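# Move foam block from desk to counter behind shelving

## Task

Pick up the small foam block that sits on the desk and set it down on the counter located behind the shelving. The block must stay on the counter by itself once the robot lets go; if the robot is needed to keep it there, the goal is not met. The robot must not tip over or be left leaning, or the task fails.

## Robot and tools

Robot: a Hello Robot Stretch 4, about 1.6 m tall, with an omni-wheel base (rim within 0.23 m of the base origin), a lift on a mast, one telescoping arm that extends forward, a three-joint wrist and a two-finger gripper. It carries four cameras: head_camera, head_left_camera, head_right_camera and wrist_camera. A loose object may occasionally be nudged by something outside the robot.

Frames: the base frame sits on the floor below the base centre, with x forward, y left and z up. hand_pose is reported in this frame and marks the point halfway between the fingers, 0.015 m behind their tips; it may be slightly inaccurate. With all wrist joints at zero, the hand axes line up with the base axes. The odometry frame is the base frame as it was when the scene began. base_odometry is computed from wheel turns only, so wheel slip shows up as travel. Its heading runs from -3.142 to 3.142, positive to the left. If turned_by_wheels and turned_by_imu disagree by more than about 0.1 rad, the base probably hit something or slipped, and the heading error is roughly their difference.

execute_actions: the argument actions is a list holding one action, or an empty list, which only reports state and images. cameras picks which images come back: leave it out, set it to null or use ["all"] for every camera, or [] for none. An action may contain base, joints or both, plus optional pace and contact_limits. Alternatively it may contain only end_of_arm: "enable_torque", which turns back on any wrist or gripper motor that shut itself off; each motor then holds its current position.

base accepts exactly one relative command, measured from where the base was in the latest reported state:
- translate_m: straight-line distance in metres, -2 to 2, positive forward.
- strafe_m: sideways distance in metres, -2 to 2, positive left.
- rotate_rad: turn in place in radians, -3.2 to 3.2, positive counter-clockwise seen from above.

joints takes absolute targets keyed by joint name:
- lift_m: 0 to 1.2.
- arm_m: extension, 0 to 0.55.
- wrist_yaw_rad: -1.134 to 4.276. 0 points forward, positive turns left, 3.14 folds it back, and above 3.4 the arm may block it.
- wrist_pitch_rad: -1.117 to 4.259. 0 is level and 1.57 points straight down.
- wrist_roll_rad: -1.117 to 4.259. At 0 the fingers are at equal height; positive rolls clockwise as seen from behind the gripper.
- gripper_m: finger gap, 0 to 0.08.
A joint target outside its range gets clipped to the limit and reported. Any other bad value, or an unknown key, rejects the entire call and nothing moves. All motions in one action start together. A joint or base left out of an action may still be driving toward its previous target. An action lasts at most 15 s.

pace is one of "slow", "default", "fast" or "max". Base top speeds are 0.1, 0.3, 0.4 and 0.6 m/s for driving and 1, 2, 3 and 4 rad/s for turning. With the lift above 0.2, these limits are lowered further, down to 0.3 m/s and 1 rad/s at lift 1.2. contact_limits accepts only arm_m, on a scale from 0 (lightest) to 0.75, with 0.5 as the default. It sets how hard the arm may push before it halts with contact_stop.

A good first move is to unfold the wrist by sending lift_m 0.4 and wrist_yaw_rad 0 together.

wait(seconds 0 to 10): issues no new command and returns the state and images.

zoom_image(camera, region [x0,y0,x1,y1] in pixels, origin at top left, at most 504x504): gives an enlarged view of the latest full image from that camera.

read_manual: returns licence texts only.

finished_scene(scene): ends the given scene permanently and reports whether it succeeded. If a reply contains no tool call, all remaining scenes end. The outcome must already be achieved and stable before you call it.

Result fields: lidar_m lists 12 distances in 30-degree sectors. Sector 1 points straight ahead and the rest go counter-clockwise, so sector 4 is left, 7 is behind and 10 is right. A "-" means nothing was detected or the object is closer than 0.25 m; glass and thin legs can be missed. wrist_depth_mm is a 7x7 grid of depths in mm (100 to 2000). base_tilt is in degrees, with forward and right positive. motor_effort is a percentage, with the peak shown in brackets. For the wheels, positive effort turns the base right.

base_status and joint_status values:
- done: reached the target.
- off_target: came to rest short of the target and may still be pushing.
- contact_stop_at_<key>: blocked by contact; that part may go slack.
- limit_stop_at_<name>: stopped by a built-in limit.
- limit_stop_at_tilt: the robot leans more than 6°; lift, arm and wheels go slack.
- limit_stop_at_own_body: the robot is touching itself. This is likely with the wrist pitched below -0.2 and rolled below -0.4 or above 4.
- torque_fault: a wrist or gripper motor went limp; resend enable_torque.
on_its_own lists anything the call did not command, such as a held value that differs from what you sent. If a call stops, any later motion calls in the same reply are skipped.

Gripping: send a gripper_m value smaller than the block's width. When you hold something, joint_status shows off_target and the gripper effort moves away from 0. If that effort stays beyond about 50, the motor cuts out and the block can fall. To release, open to a gap wider than the block.

Things to avoid:
- Turning or driving with more than 1 kg held while arm_m is above 0.2.
- Fast paces while loaded.
- Hard pushes, especially with the gripper raised high.
- Pressing the gripper against surfaces.
- Dropping or slamming the block.
Place the block gently, open the fingers, and pull back so the block rests on the counter without support.

Each tool is called after "Request:" as name(argument=value, ...), one argument or row to a line, values as JSON.

## Session

Request:
execute_actions(
  actions=[],
)

Scene clock: 0.00 s.
base_odometry: x=+0.000 y=+0.000 heading=+0.000 (m, m, rad; odometry frame)
turned_by_wheels: +0.000 (rad since the last result)
turned_by_imu: +0.000 (rad since the last result)
base_tilt: forward=-0.3 right=+0.1 (deg)
lidar_m: 0.77 0.85 1.28 2.64 1.28 1.03 1.24 1.34 1.06 1.05 1.01 0.79
base_status: not commanded
joint_positions: lift_m=+0.288 arm_m=+0.000 wrist_yaw_rad=+3.065 wrist_pitch_rad=+0.022 wrist_roll_rad=-0.004 gripper_m=+0.040
joint_status: not commanded
motor_effort: lift_m=+20 arm_m=+0 wrist_yaw_rad=+0 wrist_pitch_rad=-11 wrist_roll_rad=+3 gripper_m=+1 wheel_0=+0 wheel_1=+0 wheel_2=+0 (%)
hand_pose: x=-0.0342 y=+0.1034 z=+0.4617 quat_wxyz=(+0.038, -0.011, -0.001, +0.999) (m; base frame)
wrist_depth_mm: 107 136 1983 1921 1863 1983 1921 / 112 137 1921 1921 1921 1983 1983 / 129 149 1921 1983 1430 1430 1464 / 1661 1921 1983 1921 1983 1983 1983 / 1756 1983 1983 1983 - 1983 1983 / 1397 128 1281 1366 1661 1808 1863 / - - - 1160 - 1281 1255
pictures: head_camera, head_left_camera, head_right_camera, wrist_camera
Images, in order (width x height): head_camera 420x560, head_left_camera 420x672, head_right_camera 420x672, wrist_camera 616x392.

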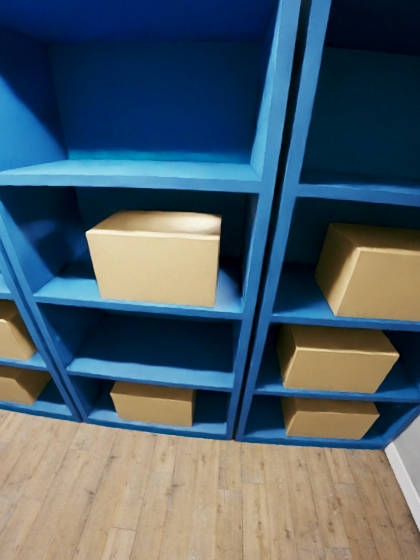

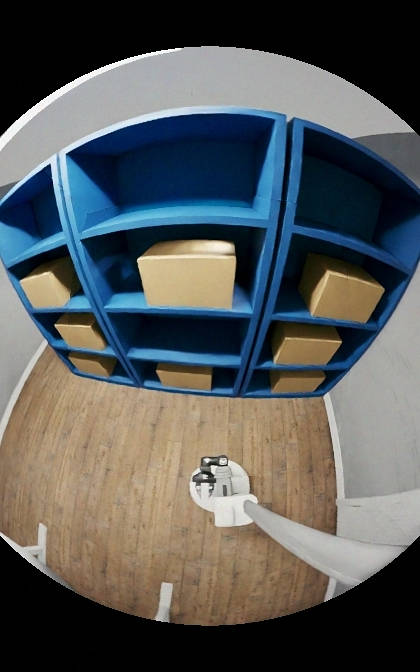

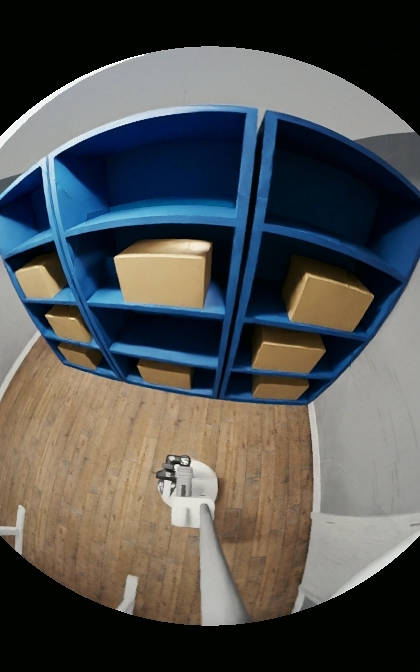

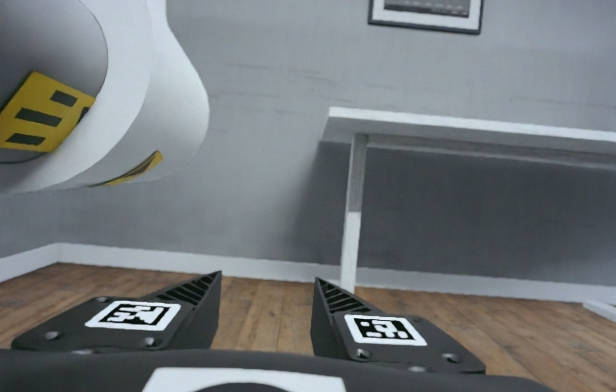

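Request:
execute_actions(
  actions=[
    {"base": {"rotate_rad": 3.14}, "joints": {"lift_m": 0.75, "wrist_yaw_rad": 0, "gripper_m": 0.08}},
  ],
  cameras=["head_camera", "head_left_camera", "wrist_camera"],
)

Scene clock: 3.37 s.
base_odometry: x=+0.000 y=+0.000 heading=+3.139 (m, m, rad; odometry frame)
turned_by_wheels: +3.139 (rad since the last result)
turned_by_imu: +3.188 (rad since the last result)
base_tilt: forward=-0.3 right=+0.2 (deg)
lidar_m: 1.24 1.31 1.06 1.04 1.00 0.79 0.78 0.86 1.27 2.64 1.28 1.01
base_status: done
joint_positions: lift_m=+0.750 arm_m=+0.000 wrist_yaw_rad=+0.001 wrist_pitch_rad=+0.022 wrist_roll_rad=-0.004 gripper_m=+0.080
joint_status: all done
motor_effort: lift_m=+24(26) arm_m=-1(1) wrist_yaw_rad=-2(10) wrist_pitch_rad=-11(10) wrist_roll_rad=+4(0) gripper_m=+2(2) wheel_0=-4(12) wheel_1=-4(11) wheel_2=-2(9) (%)
hand_pose: x=+0.3839 y=-0.0873 z=+0.9231 quat_wxyz=(+1.000, -0.002, +0.011, +0.000) (m; base frame)
wrist_depth_mm: 1499 1618 1618 1537 1576 1499 1464 / 1464 1618 1618 1618 1537 1499 1499 / 1499 1618 1618 1618 1576 1537 1537 / 1537 1618 1618 1618 1576 1537 1537 / 1576 1661 1661 1618 1537 1537 1537 / 1397 131 1661 1618 151 854 917 / - - - 1661 128 - 1537
pictures: head_camera, head_left_camera, wrist_camera
Images, in order (width x height): head_camera 420x560, head_left_camera 420x672, wrist_camera 616x392.

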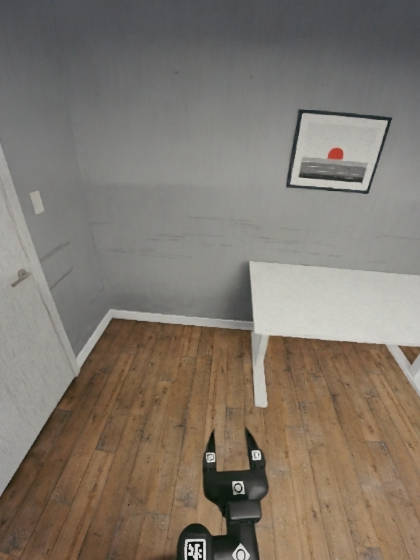

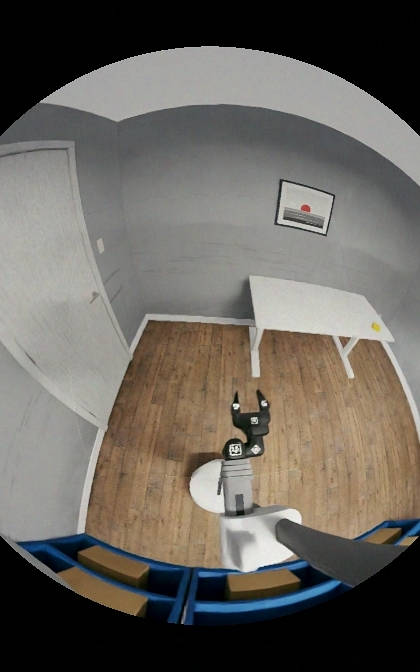

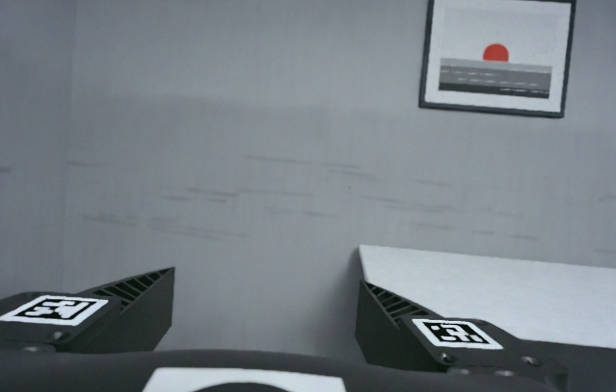

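Request:
execute_actions(
  actions=[
    {"base": {"strafe_m": -1.2}},
  ],
  cameras=["head_camera", "head_left_camera"],
)

Scene clock: 10.10 s.
base_odometry: x=+0.003 y=+1.200 heading=+3.139 (m, m, rad; odometry frame)
turned_by_wheels: +0.000 (rad since the last result)
turned_by_imu: -0.004 (rad since the last result)
base_tilt: forward=-0.4 right=+0.2 (deg)
lidar_m: 0.84 0.92 2.27 2.22 1.23 0.95 0.90 1.01 1.51 1.43 1.56 0.85
base_status: done
joint_positions: lift_m=+0.750 arm_m=+0.000 wrist_yaw_rad=+0.000 wrist_pitch_rad=+0.022 wrist_roll_rad=-0.004 gripper_m=+0.080
joint_status: not commanded
motor_effort: lift_m=+24(25) arm_m=-1(1) wrist_yaw_rad=-2(2) wrist_pitch_rad=-10(10) wrist_roll_rad=+3(3) gripper_m=+2(2) wheel_0=+2(12) wheel_1=-2(13) wheel_2=+0(2) (%)
hand_pose: x=+0.3839 y=-0.0874 z=+0.9232 quat_wxyz=(+1.000, -0.002, +0.011, +0.000) (m; base frame)
wrist_depth_mm: 1499 1430 1430 1430 1366 1397 1366 / 1499 1464 1464 1430 1397 1366 1366 / 1499 1499 1464 1430 1430 1397 1397 / 1537 1499 1499 1464 1464 1430 1397 / 1025 1098 1205 1336 1430 1430 1397 / 676 131 732 768 151 866 1430 / - - - 627 128 - 691
pictures: head_camera, head_left_camera
Images, in order (width x height): head_camera 420x560, head_left_camera 420x672.

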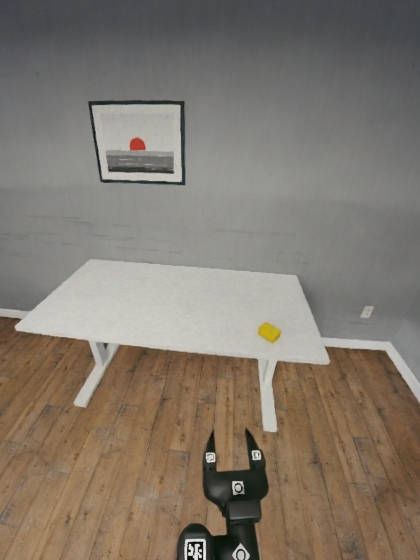

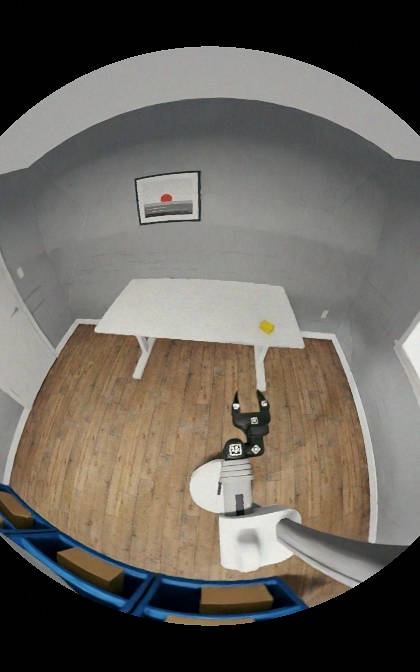

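Request:
execute_actions(
  actions=[
    {"base": {"strafe_m": -0.14}, "joints": {"lift_m": 0.95, "wrist_pitch_rad": 1.57}},
  ],
  cameras=[],
)

Request:
execute_actions(
  actions=[
    {"base": {"translate_m": 0.33}, "joints": {"arm_m": 0.33}},
  ],
  cameras=["head_camera", "wrist_camera"],
)

Scene clock: 13.00 s.
base_odometry: x=+0.003 y=+1.340 heading=+3.139 (m, m, rad; odometry frame)
turned_by_wheels: +0.000 (rad since the last result)
turned_by_imu: -0.001 (rad since the last result)
base_tilt: forward=-0.3 right=+0.1 (deg)
lidar_m: 0.81 0.88 1.36 2.38 1.23 0.97 0.94 1.02 1.36 1.30 1.42 0.82
base_status: done
joint_positions: lift_m=+0.950 arm_m=+0.000 wrist_yaw_rad=+0.000 wrist_pitch_rad=+1.570 wrist_roll_rad=-0.004 gripper_m=+0.080
joint_status: all done
motor_effort: lift_m=+24(26) arm_m=-1(1) wrist_yaw_rad=+0(1) wrist_pitch_rad=-1(5) wrist_roll_rad=+3(3) gripper_m=+3(2) wheel_0=+2(12) wheel_1=-4(10) wheel_2=+0(0) (%)
hand_pose: x=+0.1714 y=-0.0874 z=+0.9151 quat_wxyz=(+0.707, -0.001, +0.707, +0.001) (m; base frame)
wrist_depth_mm: 1008 1025 1042 1060 1098 1098 1118 / 1025 1042 1060 1078 1098 1098 1118 / 1025 1042 1078 1078 1098 1118 1138 / 1042 1060 866 1078 1118 1118 1138 / 1042 1060 854 891 1098 1118 1138 / 1042 131 854 891 151 1138 1160 / - - - 1118 128 - 1182
pictures: none
No camera images: the call's "cameras" was empty. Leave "cameras" out to get every camera's image.

Scene clock: 15.57 s.
base_odometry: x=-0.327 y=+1.340 heading=+3.140 (m, m, rad; odometry frame)
turned_by_wheels: +0.000 (rad since the last result)
turned_by_imu: -0.001 (rad since the last result)
base_tilt: forward=-0.3 right=+0.2 (deg)
lidar_m: 0.49 0.54 0.85 2.32 1.67 1.27 1.27 1.80 1.38 1.34 1.49 0.49
base_status: done
joint_positions: lift_m=+0.950 arm_m=+0.329 wrist_yaw_rad=+0.000 wrist_pitch_rad=+1.570 wrist_roll_rad=-0.004 gripper_m=+0.080
joint_status: all done
motor_effort: lift_m=+24(24) arm_m=+6(7) wrist_yaw_rad=-2(0) wrist_pitch_rad=-2(1) wrist_roll_rad=+4(4) gripper_m=+2(1) wheel_0=+3(8) wheel_1=+4(8) wheel_2=-2(12) (%)
hand_pose: x=+0.5000 y=-0.0874 z=+0.9151 quat_wxyz=(+0.707, -0.001, +0.707, +0.001) (m; base frame)
wrist_depth_mm: 325 332 336 342 345 351 355 / 327 332 340 343 347 353 357 / 329 336 340 345 312 310 362 / 334 338 342 347 351 357 362 / 1042 1042 1060 353 355 362 366 / 1042 131 1078 1098 151 366 370 / - - - 1118 128 - 1160
pictures: head_camera, wrist_camera
Images, in order (width x height): head_camera 420x560, wrist_camera 616x392.

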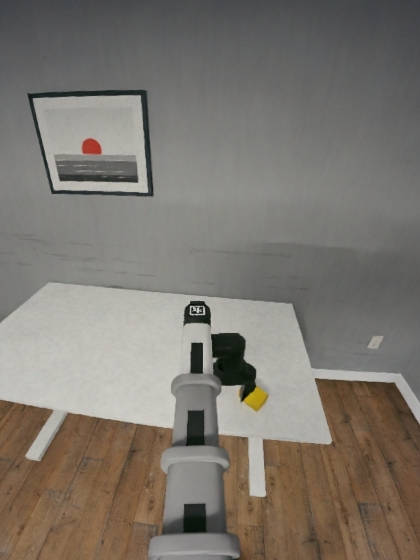

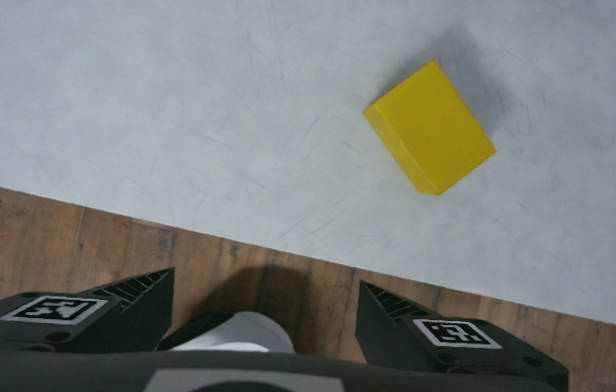

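Request:
execute_actions(
  actions=[
    {"base": {"strafe_m": -0.125}, "joints": {"arm_m": 0.431, "wrist_roll_rad": -0.69}},
  ],
  cameras=["wrist_camera"],
)

Scene clock: 21.03 s.
base_odometry: x=-0.326 y=+1.465 heading=+3.140 (m, m, rad; odometry frame)
turned_by_wheels: +0.000 (rad since the last result)
turned_by_imu: -0.001 (rad since the last result)
base_tilt: forward=-0.3 right=+0.2 (deg)
lidar_m: 0.47 0.54 0.81 2.45 1.66 1.31 1.30 1.63 1.23 1.22 1.37 0.46
base_status: done
joint_positions: lift_m=+0.950 arm_m=+0.430 wrist_yaw_rad=+0.000 wrist_pitch_rad=+1.570 wrist_roll_rad=-0.689 gripper_m=+0.080
joint_status: all done
motor_effort: lift_m=+24(24) arm_m=+6(7) wrist_yaw_rad=-1(1) wrist_pitch_rad=-2(1) wrist_roll_rad=-1(3) gripper_m=+1(3) wheel_0=+4(10) wheel_1=-3(12) wheel_2=+0(3) (%)
hand_pose: x=+0.6009 y=-0.0874 z=+0.9151 quat_wxyz=(+0.666, -0.239, +0.665, +0.239) (m; base frame)
wrist_depth_mm: 324 329 334 342 347 353 357 / 325 330 338 342 349 355 359 / 329 334 340 345 351 357 364 / 1025 336 340 345 353 362 366 / 1025 336 343 349 355 362 370 / 831 131 345 351 151 364 370 / - - - 355 128 - 1182
pictures: wrist_camera
Images, in order (width x height): wrist_camera 616x392.

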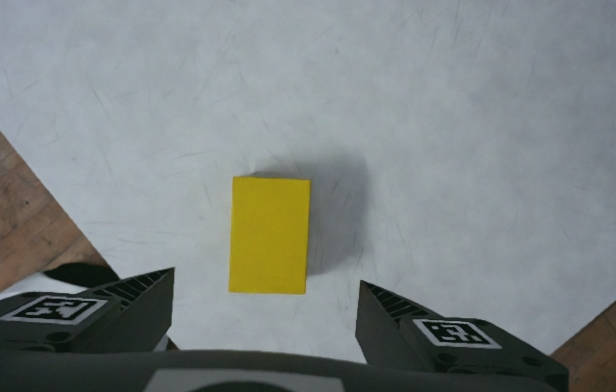

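Request:
execute_actions(
  actions=[
    {"joints": {"lift_m": 0.82}},
  ],
  cameras=["wrist_camera"],
)

Scene clock: 23.17 s.
base_odometry: x=-0.326 y=+1.465 heading=+3.140 (m, m, rad; odometry frame)
turned_by_wheels: +0.000 (rad since the last result)
turned_by_imu: +0.000 (rad since the last result)
base_tilt: forward=-0.3 right=+0.2 (deg)
lidar_m: 0.48 0.52 0.82 2.45 1.67 1.29 1.30 1.62 1.25 1.21 1.37 0.48
base_status: not commanded
joint_positions: lift_m=+0.820 arm_m=+0.430 wrist_yaw_rad=+0.000 wrist_pitch_rad=+1.570 wrist_roll_rad=-0.689 gripper_m=+0.080
joint_status: all done
motor_effort: lift_m=+14(23) arm_m=+6(6) wrist_yaw_rad=-1(0) wrist_pitch_rad=-1(1) wrist_roll_rad=+0(1) gripper_m=+2(2) wheel_0=+4(4) wheel_1=-3(3) wheel_2=+0(0) (%)
hand_pose: x=+0.6010 y=-0.0874 z=+0.7860 quat_wxyz=(+0.666, -0.239, +0.665, +0.239) (m; base frame)
wrist_depth_mm: 202 206 208 212 216 220 223 / 204 206 211 214 217 221 224 / 204 208 211 215 219 223 227 / 206 209 169 171 221 224 228 / 207 210 170 172 222 226 229 / 206 131 171 174 151 227 230 / - - - 175 128 - 232
pictures: wrist_camera
Images, in order (width x height): wrist_camera 616x392.

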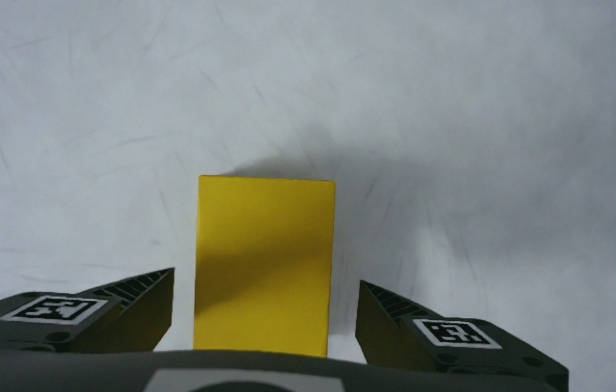

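Request:
execute_actions(
  actions=[
    {"joints": {"lift_m": 0.783}},
  ],
  cameras=[],
)

Scene clock: 24.67 s.
base_odometry: x=-0.326 y=+1.465 heading=+3.140 (m, m, rad; odometry frame)
turned_by_wheels: +0.000 (rad since the last result)
turned_by_imu: +0.000 (rad since the last result)
base_tilt: forward=-0.4 right=+0.1 (deg)
lidar_m: 0.47 0.52 0.80 2.44 1.65 1.29 1.30 1.62 1.23 1.21 1.34 0.48
base_status: not commanded
joint_positions: lift_m=+0.783 arm_m=+0.430 wrist_yaw_rad=+0.000 wrist_pitch_rad=+1.570 wrist_roll_rad=-0.689 gripper_m=+0.080
joint_status: all done
motor_effort: lift_m=+14(12) arm_m=+6(6) wrist_yaw_rad=-1(1) wrist_pitch_rad=-2(2) wrist_roll_rad=+1(1) gripper_m=+2(1) wheel_0=+4(4) wheel_1=-3(3) wheel_2=+0(0) (%)
hand_pose: x=+0.6010 y=-0.0874 z=+0.7490 quat_wxyz=(+0.666, -0.239, +0.665, +0.239) (m; base frame)
wrist_depth_mm: 167 170 173 176 179 182 185 / 168 171 174 177 180 183 186 / 169 172 175 178 181 184 187 / 170 173 132 134 182 186 189 / 171 174 132 135 183 186 190 / 171 131 133 135 151 187 191 / - - - 136 128 - 193
pictures: none
No camera images: the call's "cameras" was empty. Leave "cameras" out to get every camera's image.

Request:
execute_actions(
  actions=[
    {"joints": {"gripper_m": 0.045}},
  ],
  cameras=["wrist_camera"],
)

Scene clock: 26.70 s.
base_odometry: x=-0.326 y=+1.465 heading=+3.140 (m, m, rad; odometry frame)
turned_by_wheels: +0.000 (rad since the last result)
turned_by_imu: +0.000 (rad since the last result)
base_tilt: forward=-0.3 right=+0.1 (deg)
lidar_m: 0.47 0.51 0.82 2.46 1.67 1.31 1.29 1.63 1.25 1.21 1.34 0.48
base_status: not commanded
joint_positions: lift_m=+0.783 arm_m=+0.430 wrist_yaw_rad=+0.000 wrist_pitch_rad=+1.570 wrist_roll_rad=-0.689 gripper_m=+0.058
joint_status: gripper_m off_target (ended at +0.058, target +0.045)
on_its_own: gripper_m is held at +0.053, not at your +0.045, by its contact guard: the fingers met something
motor_effort: lift_m=+14(14) arm_m=+6(6) wrist_yaw_rad=-1(1) wrist_pitch_rad=-2(1) wrist_roll_rad=+1(2) gripper_m=-37(39) wheel_0=+4(4) wheel_1=-3(3) wheel_2=+0(0) (%)
hand_pose: x=+0.6010 y=-0.0874 z=+0.7490 quat_wxyz=(+0.666, -0.239, +0.665, +0.239) (m; base frame)
wrist_depth_mm: 167 170 173 176 179 182 185 / 167 171 174 177 180 183 186 / 169 172 175 178 181 185 187 / 170 173 132 134 182 186 189 / 171 174 132 135 183 187 190 / 171 124 133 136 140 188 191 / - - - 136 - - 192
pictures: wrist_camera
Images, in order (width x height): wrist_camera 616x392.

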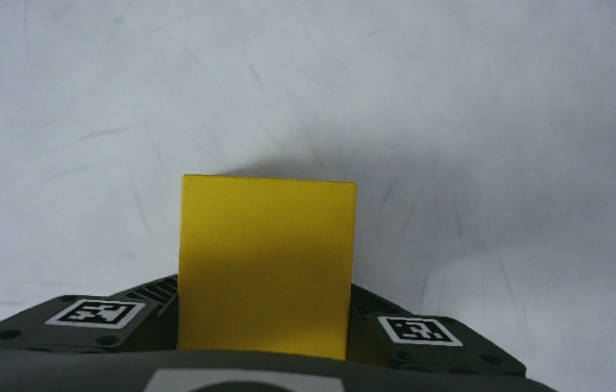

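Gripped. Lift, then retract and back off.

Request:
execute_actions(
  actions=[
    {"joints": {"lift_m": 0.88}},
  ],
  cameras=[],
)

Request:
execute_actions(
  actions=[
    {"base": {"translate_m": -0.45}, "joints": {"arm_m": 0.0}},
  ],
  cameras=["head_camera", "head_left_camera", "head_right_camera"],
)

Scene clock: 28.60 s.
base_odometry: x=-0.326 y=+1.465 heading=+3.140 (m, m, rad; odometry frame)
turned_by_wheels: +0.000 (rad since the last result)
turned_by_imu: +0.000 (rad since the last result)
base_tilt: forward=-0.4 right=+0.2 (deg)
lidar_m: 0.47 0.54 0.80 2.45 1.66 1.30 1.28 1.61 1.23 1.20 1.36 0.47
base_status: not commanded
joint_positions: lift_m=+0.880 arm_m=+0.430 wrist_yaw_rad=+0.000 wrist_pitch_rad=+1.570 wrist_roll_rad=-0.689 gripper_m=+0.058
joint_status: all done
on_its_own: gripper_m is held at +0.053, not at your +0.045, by its contact guard: the fingers met something
motor_effort: lift_m=+25(25) arm_m=+6(6) wrist_yaw_rad=+0(1) wrist_pitch_rad=-1(2) wrist_roll_rad=+0(2) gripper_m=-37(36) wheel_0=+4(4) wheel_1=-3(3) wheel_2=+0(0) (%)
hand_pose: x=+0.6010 y=-0.0874 z=+0.8451 quat_wxyz=(+0.666, -0.239, +0.665, +0.239) (m; base frame)
wrist_depth_mm: 258 262 266 272 276 281 285 / 259 264 270 273 277 283 287 / 260 265 268 274 279 285 289 / 263 266 132 134 281 286 290 / 266 268 132 135 283 289 293 / 768 124 133 135 140 290 294 / - - - 136 - - 297
pictures: none
No camera images: the call's "cameras" was empty. Leave "cameras" out to get every camera's image.

Scene clock: 31.60 s.
base_odometry: x=+0.124 y=+1.464 heading=+3.139 (m, m, rad; odometry frame)
turned_by_wheels: -0.001 (rad since the last result)
turned_by_imu: +0.000 (rad since the last result)
base_tilt: forward=-0.4 right=+0.2 (deg)
lidar_m: 0.91 1.00 1.55 2.32 1.10 0.85 0.82 1.54 1.23 1.17 1.27 0.93
base_status: done
joint_positions: lift_m=+0.880 arm_m=+0.001 wrist_yaw_rad=+0.000 wrist_pitch_rad=+1.570 wrist_roll_rad=-0.690 gripper_m=+0.058
joint_status: all done
on_its_own: gripper_m is held at +0.053, not at your +0.045, by its contact guard: the fingers met something
motor_effort: lift_m=+24(25) arm_m=-6(8) wrist_yaw_rad=+0(2) wrist_pitch_rad=-3(1) wrist_roll_rad=+0(1) gripper_m=-37(37) wheel_0=-5(9) wheel_1=-4(8) wheel_2=+1(11) (%)
hand_pose: x=+0.1723 y=-0.0874 z=+0.8451 quat_wxyz=(+0.666, -0.239, +0.665, +0.239) (m; base frame)
wrist_depth_mm: 946 976 991 1008 1008 1042 1060 / 946 960 991 991 1025 1025 1042 / 960 976 991 1008 1025 1042 1078 / 960 768 132 134 1025 1042 1060 / 976 768 132 135 1025 1042 1078 / 976 124 133 135 140 1060 1098 / - - - 136 - - 1098
pictures: head_camera, head_left_camera, head_right_camera
Images, in order (width x height): head_camera 420x560, head_left_camera 420x672, head_right_camera 420x672.

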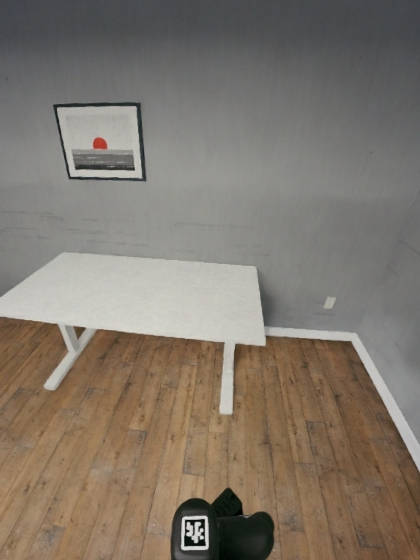

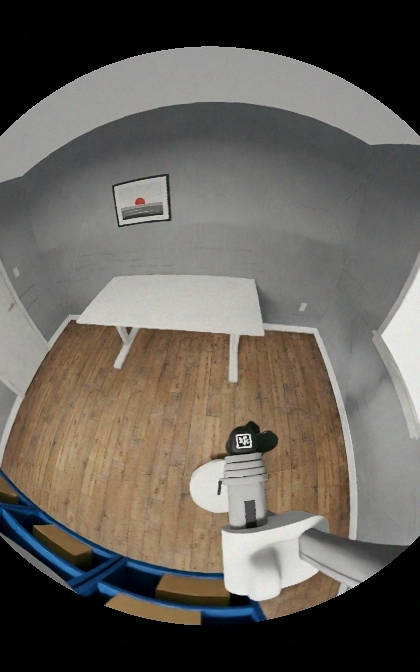

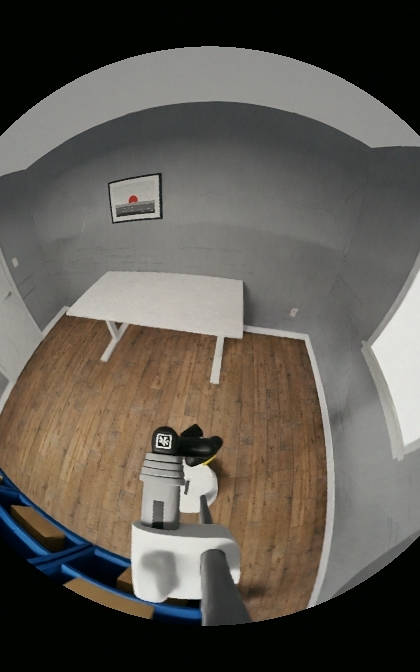

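Request:
execute_actions(
  actions=[
    {"base": {"rotate_rad": 3.04}},
  ],
  cameras=["head_camera", "head_left_camera"],
)

Scene clock: 35.07 s.
base_odometry: x=+0.124 y=+1.464 heading=-0.105 (m, m, rad; odometry frame)
turned_by_wheels: +3.039 (rad since the last result)
turned_by_imu: +3.087 (rad since the last result)
base_tilt: forward=-0.3 right=+0.2 (deg)
lidar_m: 0.83 0.88 1.25 1.18 1.25 1.77 0.93 1.00 1.37 2.51 1.16 0.87
base_status: done
joint_positions: lift_m=+0.880 arm_m=+0.001 wrist_yaw_rad=+0.000 wrist_pitch_rad=+1.570 wrist_roll_rad=-0.690 gripper_m=+0.058
joint_status: not commanded
on_its_own: gripper_m is held at +0.053, not at your +0.045, by its contact guard: the fingers met something
motor_effort: lift_m=+24(24) arm_m=-6(6) wrist_yaw_rad=+0(0) wrist_pitch_rad=-1(1) wrist_roll_rad=-1(1) gripper_m=-36(37) wheel_0=-3(11) wheel_1=-5(10) wheel_2=-4(9) (%)
hand_pose: x=+0.1724 y=-0.0874 z=+0.8451 quat_wxyz=(+0.666, -0.239, +0.665, +0.239) (m; base frame)
wrist_depth_mm: 946 960 976 991 1025 976 809 / 946 960 976 1008 1025 1042 976 / 946 976 991 1008 1025 1060 1042 / 946 768 132 134 1025 1060 1078 / 960 768 132 135 1042 1060 1078 / 976 124 133 135 140 1060 1098 / - - - 136 - - 1098
pictures: head_camera, head_left_camera
Images, in order (width x height): head_camera 420x560, head_left_camera 420x672.

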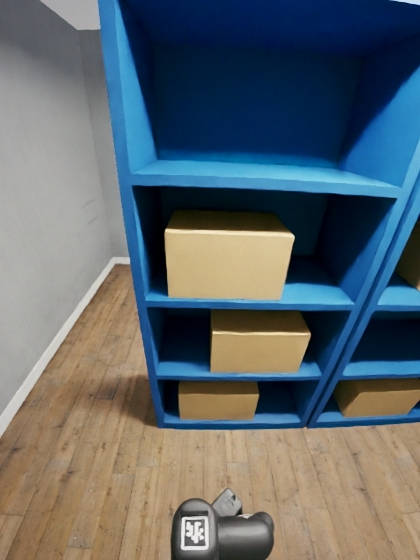

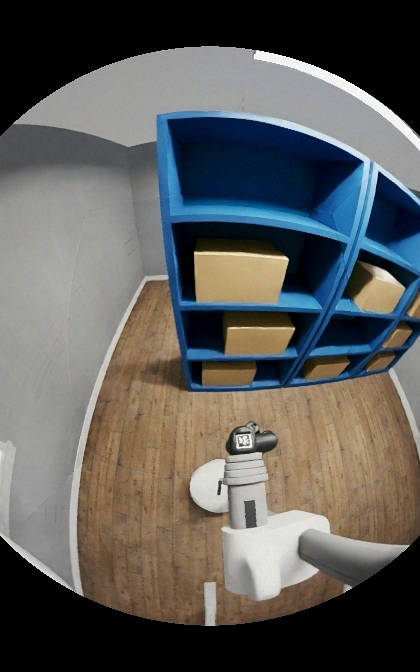

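Request:
execute_actions(
  actions=[
    {"base": {"strafe_m": 0.73}},
  ],
  cameras=["head_camera"],
)

Scene clock: 39.37 s.
base_odometry: x=+0.200 y=+2.190 heading=-0.105 (m, m, rad; odometry frame)
turned_by_wheels: +0.000 (rad since the last result)
turned_by_imu: +0.000 (rad since the last result)
base_tilt: forward=-0.4 right=+0.2 (deg)
lidar_m: 1.74 0.67 0.49 0.42 0.46 0.65 1.72 1.06 1.33 3.11 1.20 0.97
base_status: done
joint_positions: lift_m=+0.880 arm_m=+0.001 wrist_yaw_rad=+0.000 wrist_pitch_rad=+1.570 wrist_roll_rad=-0.690 gripper_m=+0.058
joint_status: not commanded
on_its_own: gripper_m is held at +0.053, not at your +0.045, by its contact guard: the fingers met something
motor_effort: lift_m=+24(24) arm_m=-6(6) wrist_yaw_rad=+0(0) wrist_pitch_rad=-2(1) wrist_roll_rad=+3(2) gripper_m=-36(37) wheel_0=-4(12) wheel_1=+4(14) wheel_2=+0(4) (%)
hand_pose: x=+0.1723 y=-0.0874 z=+0.8451 quat_wxyz=(+0.666, -0.239, +0.665, +0.239) (m; base frame)
wrist_depth_mm: 768 960 976 1008 1025 1025 1060 / 891 960 976 991 1025 1042 1060 / 960 976 991 1008 1042 1025 1060 / 976 768 132 134 1025 1042 1078 / 976 768 132 135 1042 1060 1078 / 960 124 133 136 140 1060 1078 / - - - 136 - - 1098
pictures: head_camera
Images, in order (width x height): head_camera 420x560.

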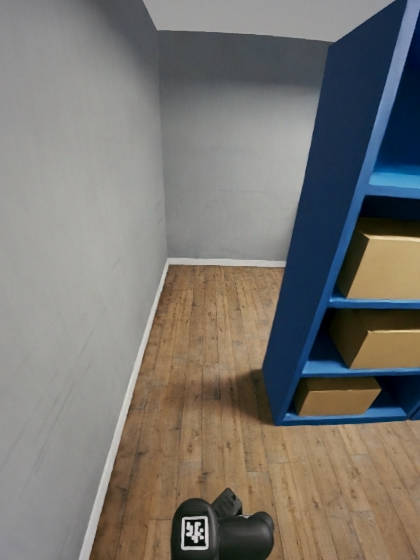

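Request:
execute_actions(
  actions=[
    {"base": {"translate_m": 1.0}},
  ],
  cameras=["head_camera"],
)

Scene clock: 44.53 s.
base_odometry: x=+1.194 y=+2.086 heading=-0.104 (m, m, rad; odometry frame)
turned_by_wheels: +0.001 (rad since the last result)
turned_by_imu: -0.003 (rad since the last result)
base_tilt: forward=-0.3 right=+0.2 (deg)
lidar_m: 1.68 0.64 0.47 0.45 0.47 0.68 1.88 2.04 0.49 0.47 0.50 1.82
base_status: done
joint_positions: lift_m=+0.880 arm_m=+0.001 wrist_yaw_rad=+0.000 wrist_pitch_rad=+1.570 wrist_roll_rad=-0.690 gripper_m=+0.058
joint_status: not commanded
on_its_own: gripper_m is held at +0.053, not at your +0.045, by its contact guard: the fingers met something
motor_effort: lift_m=+23(24) arm_m=-6(6) wrist_yaw_rad=+0(0) wrist_pitch_rad=-2(1) wrist_roll_rad=+0(2) gripper_m=-36(36) wheel_0=+4(10) wheel_1=+6(9) wheel_2=-1(11) (%)
hand_pose: x=+0.1723 y=-0.0874 z=+0.8452 quat_wxyz=(+0.666, -0.239, +0.665, +0.239) (m; base frame)
wrist_depth_mm: 741 946 976 1008 1008 1025 1060 / 866 960 991 991 1025 1042 1060 / 946 960 991 1008 1025 1042 1078 / 960 768 132 134 1025 1042 1078 / 976 778 132 135 1042 1060 1060 / 976 124 133 135 140 1060 1078 / - - - 136 - - 1078
pictures: head_camera
Images, in order (width x height): head_camera 420x560.

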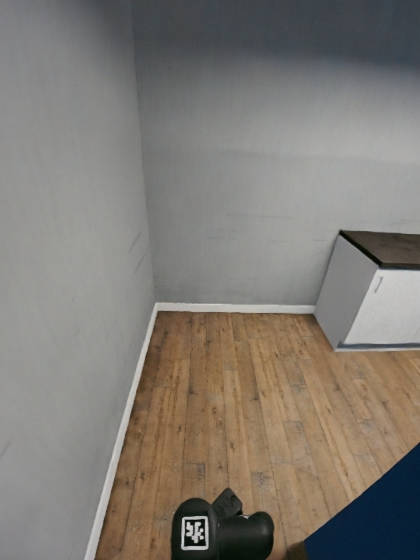

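Request:
execute_actions(
  actions=[
    {"base": {"translate_m": 0.8}},
  ],
  cameras=["head_camera", "head_right_camera"],
)

Scene clock: 49.03 s.
base_odometry: x=+1.990 y=+2.003 heading=-0.104 (m, m, rad; odometry frame)
turned_by_wheels: +0.001 (rad since the last result)
turned_by_imu: -0.003 (rad since the last result)
base_tilt: forward=-0.3 right=+0.1 (deg)
lidar_m: 1.20 0.62 0.45 0.43 0.45 0.64 1.87 0.71 0.68 2.01 1.30 1.25
base_status: done
joint_positions: lift_m=+0.880 arm_m=+0.001 wrist_yaw_rad=+0.000 wrist_pitch_rad=+1.570 wrist_roll_rad=-0.690 gripper_m=+0.058
joint_status: not commanded
on_its_own: gripper_m is held at +0.053, not at your +0.045, by its contact guard: the fingers met something
motor_effort: lift_m=+23(23) arm_m=-6(6) wrist_yaw_rad=+0(0) wrist_pitch_rad=-2(1) wrist_roll_rad=+2(2) gripper_m=-36(36) wheel_0=+3(9) wheel_1=+5(10) wheel_2=-1(12) (%)
hand_pose: x=+0.1723 y=-0.0874 z=+0.8452 quat_wxyz=(+0.666, -0.239, +0.665, +0.239) (m; base frame)
wrist_depth_mm: 707 904 976 991 1008 1025 1042 / 842 976 991 1008 1025 1042 1042 / 960 976 976 1025 1025 1042 1078 / 960 768 132 134 1025 1042 1078 / 960 778 132 135 1042 1060 1078 / 960 124 133 135 140 1060 1078 / - - - 136 - - 1098
pictures: head_camera, head_right_camera
Images, in order (width x height): head_camera 420x560, head_right_camera 420x672.

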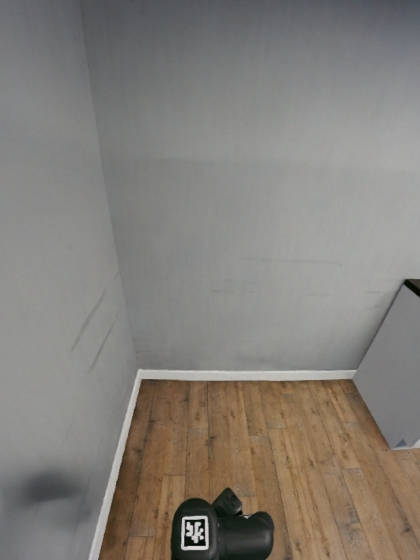

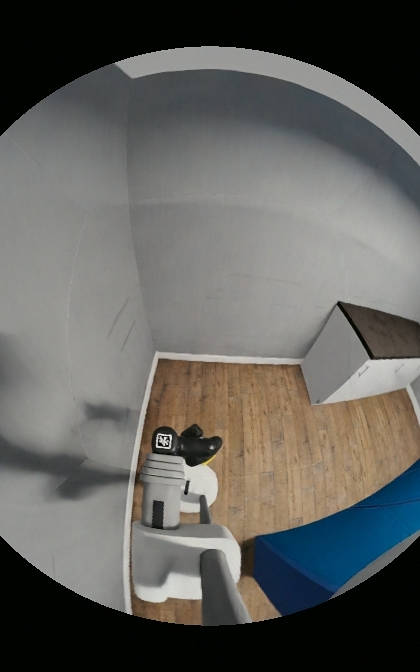

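Request:
execute_actions(
  actions=[
    {"base": {"strafe_m": -1.5}},
  ],
  cameras=["head_camera", "head_right_camera"],
)

Scene clock: 55.77 s.
base_odometry: x=+1.834 y=+0.511 heading=-0.104 (m, m, rad; odometry frame)
turned_by_wheels: +0.000 (rad since the last result)
turned_by_imu: -0.004 (rad since the last result)
base_tilt: forward=-0.3 right=+0.2 (deg)
lidar_m: 0.56 0.60 1.72 1.94 0.70 0.50 0.49 0.52 0.70 1.78 0.80 0.58
base_status: done
joint_positions: lift_m=+0.880 arm_m=+0.001 wrist_yaw_rad=+0.000 wrist_pitch_rad=+1.570 wrist_roll_rad=-0.690 gripper_m=+0.058
joint_status: not commanded
on_its_own: gripper_m is held at +0.053, not at your +0.045, by its contact guard: the fingers met something
motor_effort: lift_m=+23(23) arm_m=-6(6) wrist_yaw_rad=-1(0) wrist_pitch_rad=-1(2) wrist_roll_rad=+1(1) gripper_m=-36(36) wheel_0=+2(12) wheel_1=-2(13) wheel_2=+0(0) (%)
hand_pose: x=+0.1723 y=-0.0874 z=+0.8452 quat_wxyz=(+0.666, -0.239, +0.665, +0.239) (m; base frame)
wrist_depth_mm: 946 960 976 991 798 597 488 / 946 960 991 1008 1025 707 559 / 946 976 991 1008 1025 854 647 / 960 768 132 134 1042 1042 768 / 976 768 132 135 1042 1060 1078 / 960 124 133 135 140 1060 1098 / - - - 136 - - 1098
pictures: head_camera, head_right_camera
Images, in order (width x height): head_camera 420x560, head_right_camera 420x672.

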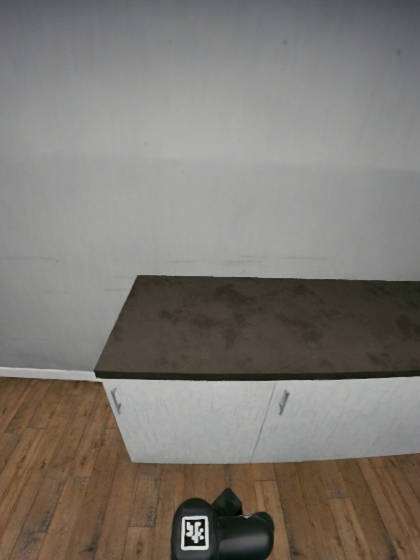

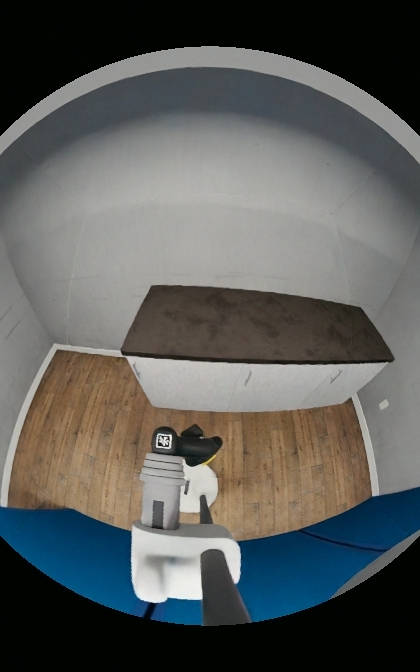

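Request:
execute_actions(
  actions=[
    {"joints": {"lift_m": 1.13}},
  ],
  cameras=[],
)

Request:
execute_actions(
  actions=[
    {"base": {"translate_m": 0.22}, "joints": {"arm_m": 0.42}},
  ],
  cameras=["head_camera", "wrist_camera"],
)

Scene clock: 58.50 s.
base_odometry: x=+1.834 y=+0.511 heading=-0.104 (m, m, rad; odometry frame)
turned_by_wheels: +0.000 (rad since the last result)
turned_by_imu: +0.000 (rad since the last result)
base_tilt: forward=-0.4 right=+0.2 (deg)
lidar_m: 0.56 0.60 1.73 1.93 0.71 0.52 0.49 0.53 0.73 1.78 0.81 0.60
base_status: not commanded
joint_positions: lift_m=+1.130 arm_m=+0.001 wrist_yaw_rad=+0.000 wrist_pitch_rad=+1.570 wrist_roll_rad=-0.690 gripper_m=+0.058
joint_status: all done
on_its_own: gripper_m is held at +0.053, not at your +0.045, by its contact guard: the fingers met something
motor_effort: lift_m=+24(27) arm_m=-6(6) wrist_yaw_rad=+0(0) wrist_pitch_rad=-2(0) wrist_roll_rad=+3(1) gripper_m=-37(37) wheel_0=+2(2) wheel_1=-2(2) wheel_2=+0(0) (%)
hand_pose: x=+0.1723 y=-0.0874 z=+1.0951 quat_wxyz=(+0.666, -0.239, +0.665, +0.239) (m; base frame)
wrist_depth_mm: 1182 1205 1229 1255 798 597 484 / 1205 1229 1229 1255 1008 707 564 / 1205 1229 1255 1255 1281 866 634 / 1205 1229 132 134 1281 1118 778 / 1205 1229 132 135 1308 1336 976 / 1098 124 133 135 140 1336 1366 / - - - 136 - - 1397
pictures: none
No camera images: the call's "cameras" was empty. Leave "cameras" out to get every camera's image.

Scene clock: 60.83 s.
base_odometry: x=+2.053 y=+0.488 heading=-0.104 (m, m, rad; odometry frame)
turned_by_wheels: +0.000 (rad since the last result)
turned_by_imu: -0.001 (rad since the last result)
base_tilt: forward=-0.3 right=+0.2 (deg)
lidar_m: 0.34 0.36 1.41 1.94 1.02 0.74 0.71 0.75 1.04 1.32 0.49 0.35
base_status: done
joint_positions: lift_m=+1.130 arm_m=+0.419 wrist_yaw_rad=+0.000 wrist_pitch_rad=+1.570 wrist_roll_rad=-0.690 gripper_m=+0.058
joint_status: all done
on_its_own: gripper_m is held at +0.053, not at your +0.045, by its contact guard: the fingers met something
motor_effort: lift_m=+24(24) arm_m=+6(7) wrist_yaw_rad=-1(1) wrist_pitch_rad=-1(1) wrist_roll_rad=+3(3) gripper_m=-36(37) wheel_0=+3(9) wheel_1=+4(9) wheel_2=-2(12) (%)
hand_pose: x=+0.5900 y=-0.0874 z=+1.0951 quat_wxyz=(+0.666, -0.239, +0.665, +0.239) (m; base frame)
wrist_depth_mm: 314 320 325 330 338 342 347 / 317 322 327 332 340 345 351 / 317 324 329 334 340 347 351 / 322 325 132 134 343 349 355 / 322 327 132 135 345 351 357 / 322 124 133 135 140 353 362 / - - - 136 - - 362
pictures: head_camera, wrist_camera
Images, in order (width x height): head_camera 420x560, wrist_camera 616x392.

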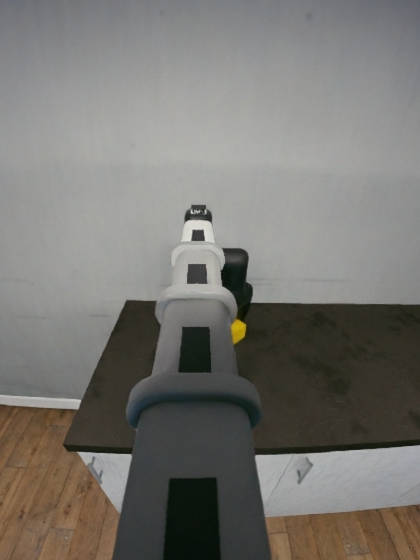

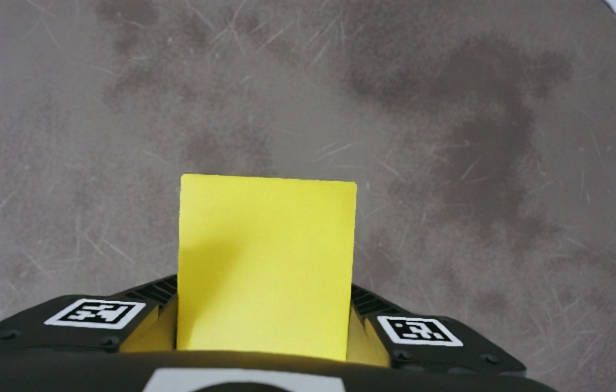

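Request:
execute_actions(
  actions=[
    {"joints": {"lift_m": 0.98}},
  ],
  cameras=[],
)

Scene clock: 62.83 s.
base_odometry: x=+2.053 y=+0.488 heading=-0.104 (m, m, rad; odometry frame)
turned_by_wheels: +0.000 (rad since the last result)
turned_by_imu: +0.000 (rad since the last result)
base_tilt: forward=-0.3 right=+0.2 (deg)
lidar_m: 0.34 0.38 1.41 1.93 1.01 0.74 0.71 0.75 1.04 1.34 0.50 0.35
base_status: not commanded
joint_positions: lift_m=+0.980 arm_m=+0.419 wrist_yaw_rad=+0.000 wrist_pitch_rad=+1.570 wrist_roll_rad=-0.690 gripper_m=+0.058
joint_status: all done
on_its_own: gripper_m is held at +0.053, not at your +0.045, by its contact guard: the fingers met something
motor_effort: lift_m=+14(24) arm_m=+6(6) wrist_yaw_rad=-2(2) wrist_pitch_rad=+0(1) wrist_roll_rad=+3(4) gripper_m=-37(36) wheel_0=+3(3) wheel_1=+4(4) wheel_2=-2(2) (%)
hand_pose: x=+0.5900 y=-0.0874 z=+0.9460 quat_wxyz=(+0.666, -0.239, +0.665, +0.239) (m; base frame)
wrist_depth_mm: 174 177 180 183 186 189 192 / 175 178 181 184 187 190 193 / 176 179 182 185 188 191 195 / 177 180 132 134 189 193 196 / 178 181 132 135 190 195 197 / 178 124 133 136 140 196 198 / - - - 136 - - 200
pictures: none
No camera images: the call's "cameras" was empty. Leave "cameras" out to get every camera's image.

Request:
execute_actions(
  actions=[
    {"joints": {"lift_m": 0.975}, "pace": "slow"},
  ],
  cameras=[],
)

Scene clock: 63.73 s.
base_odometry: x=+2.053 y=+0.488 heading=-0.104 (m, m, rad; odometry frame)
turned_by_wheels: +0.000 (rad since the last result)
turned_by_imu: +0.000 (rad since the last result)
base_tilt: forward=-0.4 right=+0.2 (deg)
lidar_m: 0.34 0.39 1.39 1.93 0.99 0.72 0.70 0.75 1.03 1.34 0.51 0.37
base_status: not commanded
joint_positions: lift_m=+0.975 arm_m=+0.419 wrist_yaw_rad=+0.000 wrist_pitch_rad=+1.570 wrist_roll_rad=-0.690 gripper_m=+0.058
joint_status: all done
on_its_own: gripper_m is held at +0.053, not at your +0.045, by its contact guard: the fingers met something
motor_effort: lift_m=+14(14) arm_m=+6(6) wrist_yaw_rad=-2(1) wrist_pitch_rad=-1(2) wrist_roll_rad=+4(2) gripper_m=-37(37) wheel_0=+3(3) wheel_1=+4(4) wheel_2=-2(2) (%)
hand_pose: x=+0.5900 y=-0.0874 z=+0.9410 quat_wxyz=(+0.666, -0.239, +0.665, +0.239) (m; base frame)
wrist_depth_mm: 169 172 175 178 181 184 187 / 170 173 176 179 182 185 188 / 171 174 177 180 183 186 189 / 172 175 132 134 184 188 190 / 173 176 132 135 186 189 191 / 173 124 133 135 140 190 193 / - - - 136 - - 195
pictures: none
No camera images: the call's "cameras" was empty. Leave "cameras" out to get every camera's image.

Request:
execute_actions(
  actions=[
    {"joints": {"gripper_m": 0.08}},
  ],
  cameras=["wrist_camera"],
)

Scene clock: 64.93 s.
base_odometry: x=+2.053 y=+0.488 heading=-0.104 (m, m, rad; odometry frame)
turned_by_wheels: +0.000 (rad since the last result)
turned_by_imu: +0.000 (rad since the last result)
base_tilt: forward=-0.3 right=+0.2 (deg)
lidar_m: 0.35 0.38 1.39 1.94 1.02 0.75 0.72 0.75 1.04 1.32 0.48 0.36
base_status: not commanded
joint_positions: lift_m=+0.975 arm_m=+0.419 wrist_yaw_rad=+0.000 wrist_pitch_rad=+1.570 wrist_roll_rad=-0.690 gripper_m=+0.080
joint_status: all done
motor_effort: lift_m=+14(14) arm_m=+6(6) wrist_yaw_rad=-2(2) wrist_pitch_rad=-1(0) wrist_roll_rad=+2(2) gripper_m=+1(37) wheel_0=+3(3) wheel_1=+4(4) wheel_2=-2(2) (%)
hand_pose: x=+0.5900 y=-0.0874 z=+0.9410 quat_wxyz=(+0.666, -0.239, +0.665, +0.239) (m; base frame)
wrist_depth_mm: 169 172 175 178 181 184 186 / 170 173 176 179 182 185 188 / 171 174 177 180 183 187 189 / 172 175 134 136 185 188 190 / 173 176 135 137 186 189 192 / 173 131 135 138 151 190 193 / - - - 138 128 - 195
pictures: wrist_camera
Images, in order (width x height): wrist_camera 616x392.

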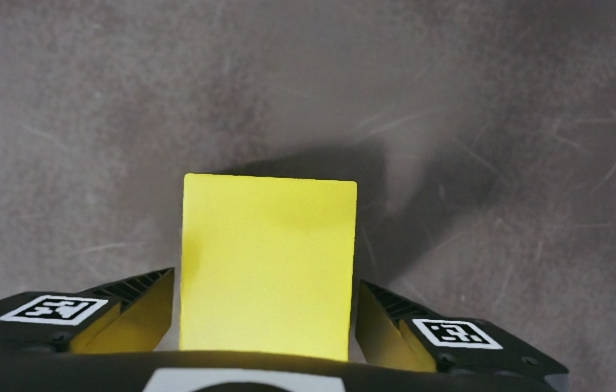

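Request:
execute_actions(
  actions=[
    {"joints": {"lift_m": 1.1}},
  ],
  cameras=[],
)

Request:
execute_actions(
  actions=[
    {"joints": {"arm_m": 0.0}},
  ],
  cameras=["head_camera"],
)

Scene clock: 66.90 s.
base_odometry: x=+2.053 y=+0.488 heading=-0.104 (m, m, rad; odometry frame)
turned_by_wheels: +0.000 (rad since the last result)
turned_by_imu: +0.000 (rad since the last result)
base_tilt: forward=-0.3 right=+0.2 (deg)
lidar_m: 0.34 0.37 1.41 1.94 1.00 0.74 0.70 0.74 1.04 1.31 0.51 0.36
base_status: not commanded
joint_positions: lift_m=+1.100 arm_m=+0.419 wrist_yaw_rad=+0.000 wrist_pitch_rad=+1.570 wrist_roll_rad=-0.690 gripper_m=+0.080
joint_status: all done
motor_effort: lift_m=+24(25) arm_m=+6(6) wrist_yaw_rad=-2(2) wrist_pitch_rad=+0(0) wrist_roll_rad=+4(2) gripper_m=+2(3) wheel_0=+3(3) wheel_1=+4(4) wheel_2=-2(2) (%)
hand_pose: x=+0.5900 y=-0.0874 z=+1.0651 quat_wxyz=(+0.666, -0.239, +0.665, +0.239) (m; base frame)
wrist_depth_mm: 286 291 296 300 306 312 317 / 287 293 297 304 309 314 319 / 290 296 301 304 310 317 320 / 291 296 300 304 312 319 322 / 294 298 301 263 315 320 325 / 291 131 304 310 151 322 329 / - - - 312 128 - 330
pictures: none
No camera images: the call's "cameras" was empty. Leave "cameras" out to get every camera's image.

Scene clock: 69.23 s.
base_odometry: x=+2.053 y=+0.488 heading=-0.104 (m, m, rad; odometry frame)
turned_by_wheels: +0.000 (rad since the last result)
turned_by_imu: +0.000 (rad since the last result)
base_tilt: forward=-0.3 right=+0.2 (deg)
lidar_m: 0.34 0.39 1.39 1.94 1.01 0.76 0.70 0.75 1.04 1.33 0.49 0.36
base_status: not commanded
joint_positions: lift_m=+1.100 arm_m=+0.001 wrist_yaw_rad=+0.000 wrist_pitch_rad=+1.570 wrist_roll_rad=-0.690 gripper_m=+0.080
joint_status: all done
motor_effort: lift_m=+24(24) arm_m=-6(7) wrist_yaw_rad=+0(2) wrist_pitch_rad=-2(2) wrist_roll_rad=+2(2) gripper_m=+1(2) wheel_0=+3(3) wheel_1=+4(4) wheel_2=-2(2) (%)
hand_pose: x=+0.1723 y=-0.0874 z=+1.0651 quat_wxyz=(+0.666, -0.239, +0.665, +0.239) (m; base frame)
wrist_depth_mm: 1160 1182 1205 512 310 314 317 / 1160 1205 1205 741 433 315 320 / 1160 1205 1205 1229 585 322 324 / 1182 991 991 1255 891 480 325 / 1182 1008 1008 1255 1255 661 427 / 1182 131 1229 1255 151 878 574 / - - - 1255 128 - 759
pictures: head_camera
Images, in order (width x height): head_camera 420x560.

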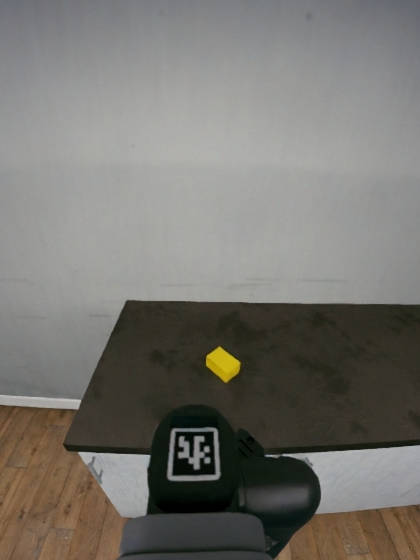

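The block rests on the counter. Finishing scene 2.

Request:
finished_scene(
  scene=2,
)

The scene is finished: the task was done.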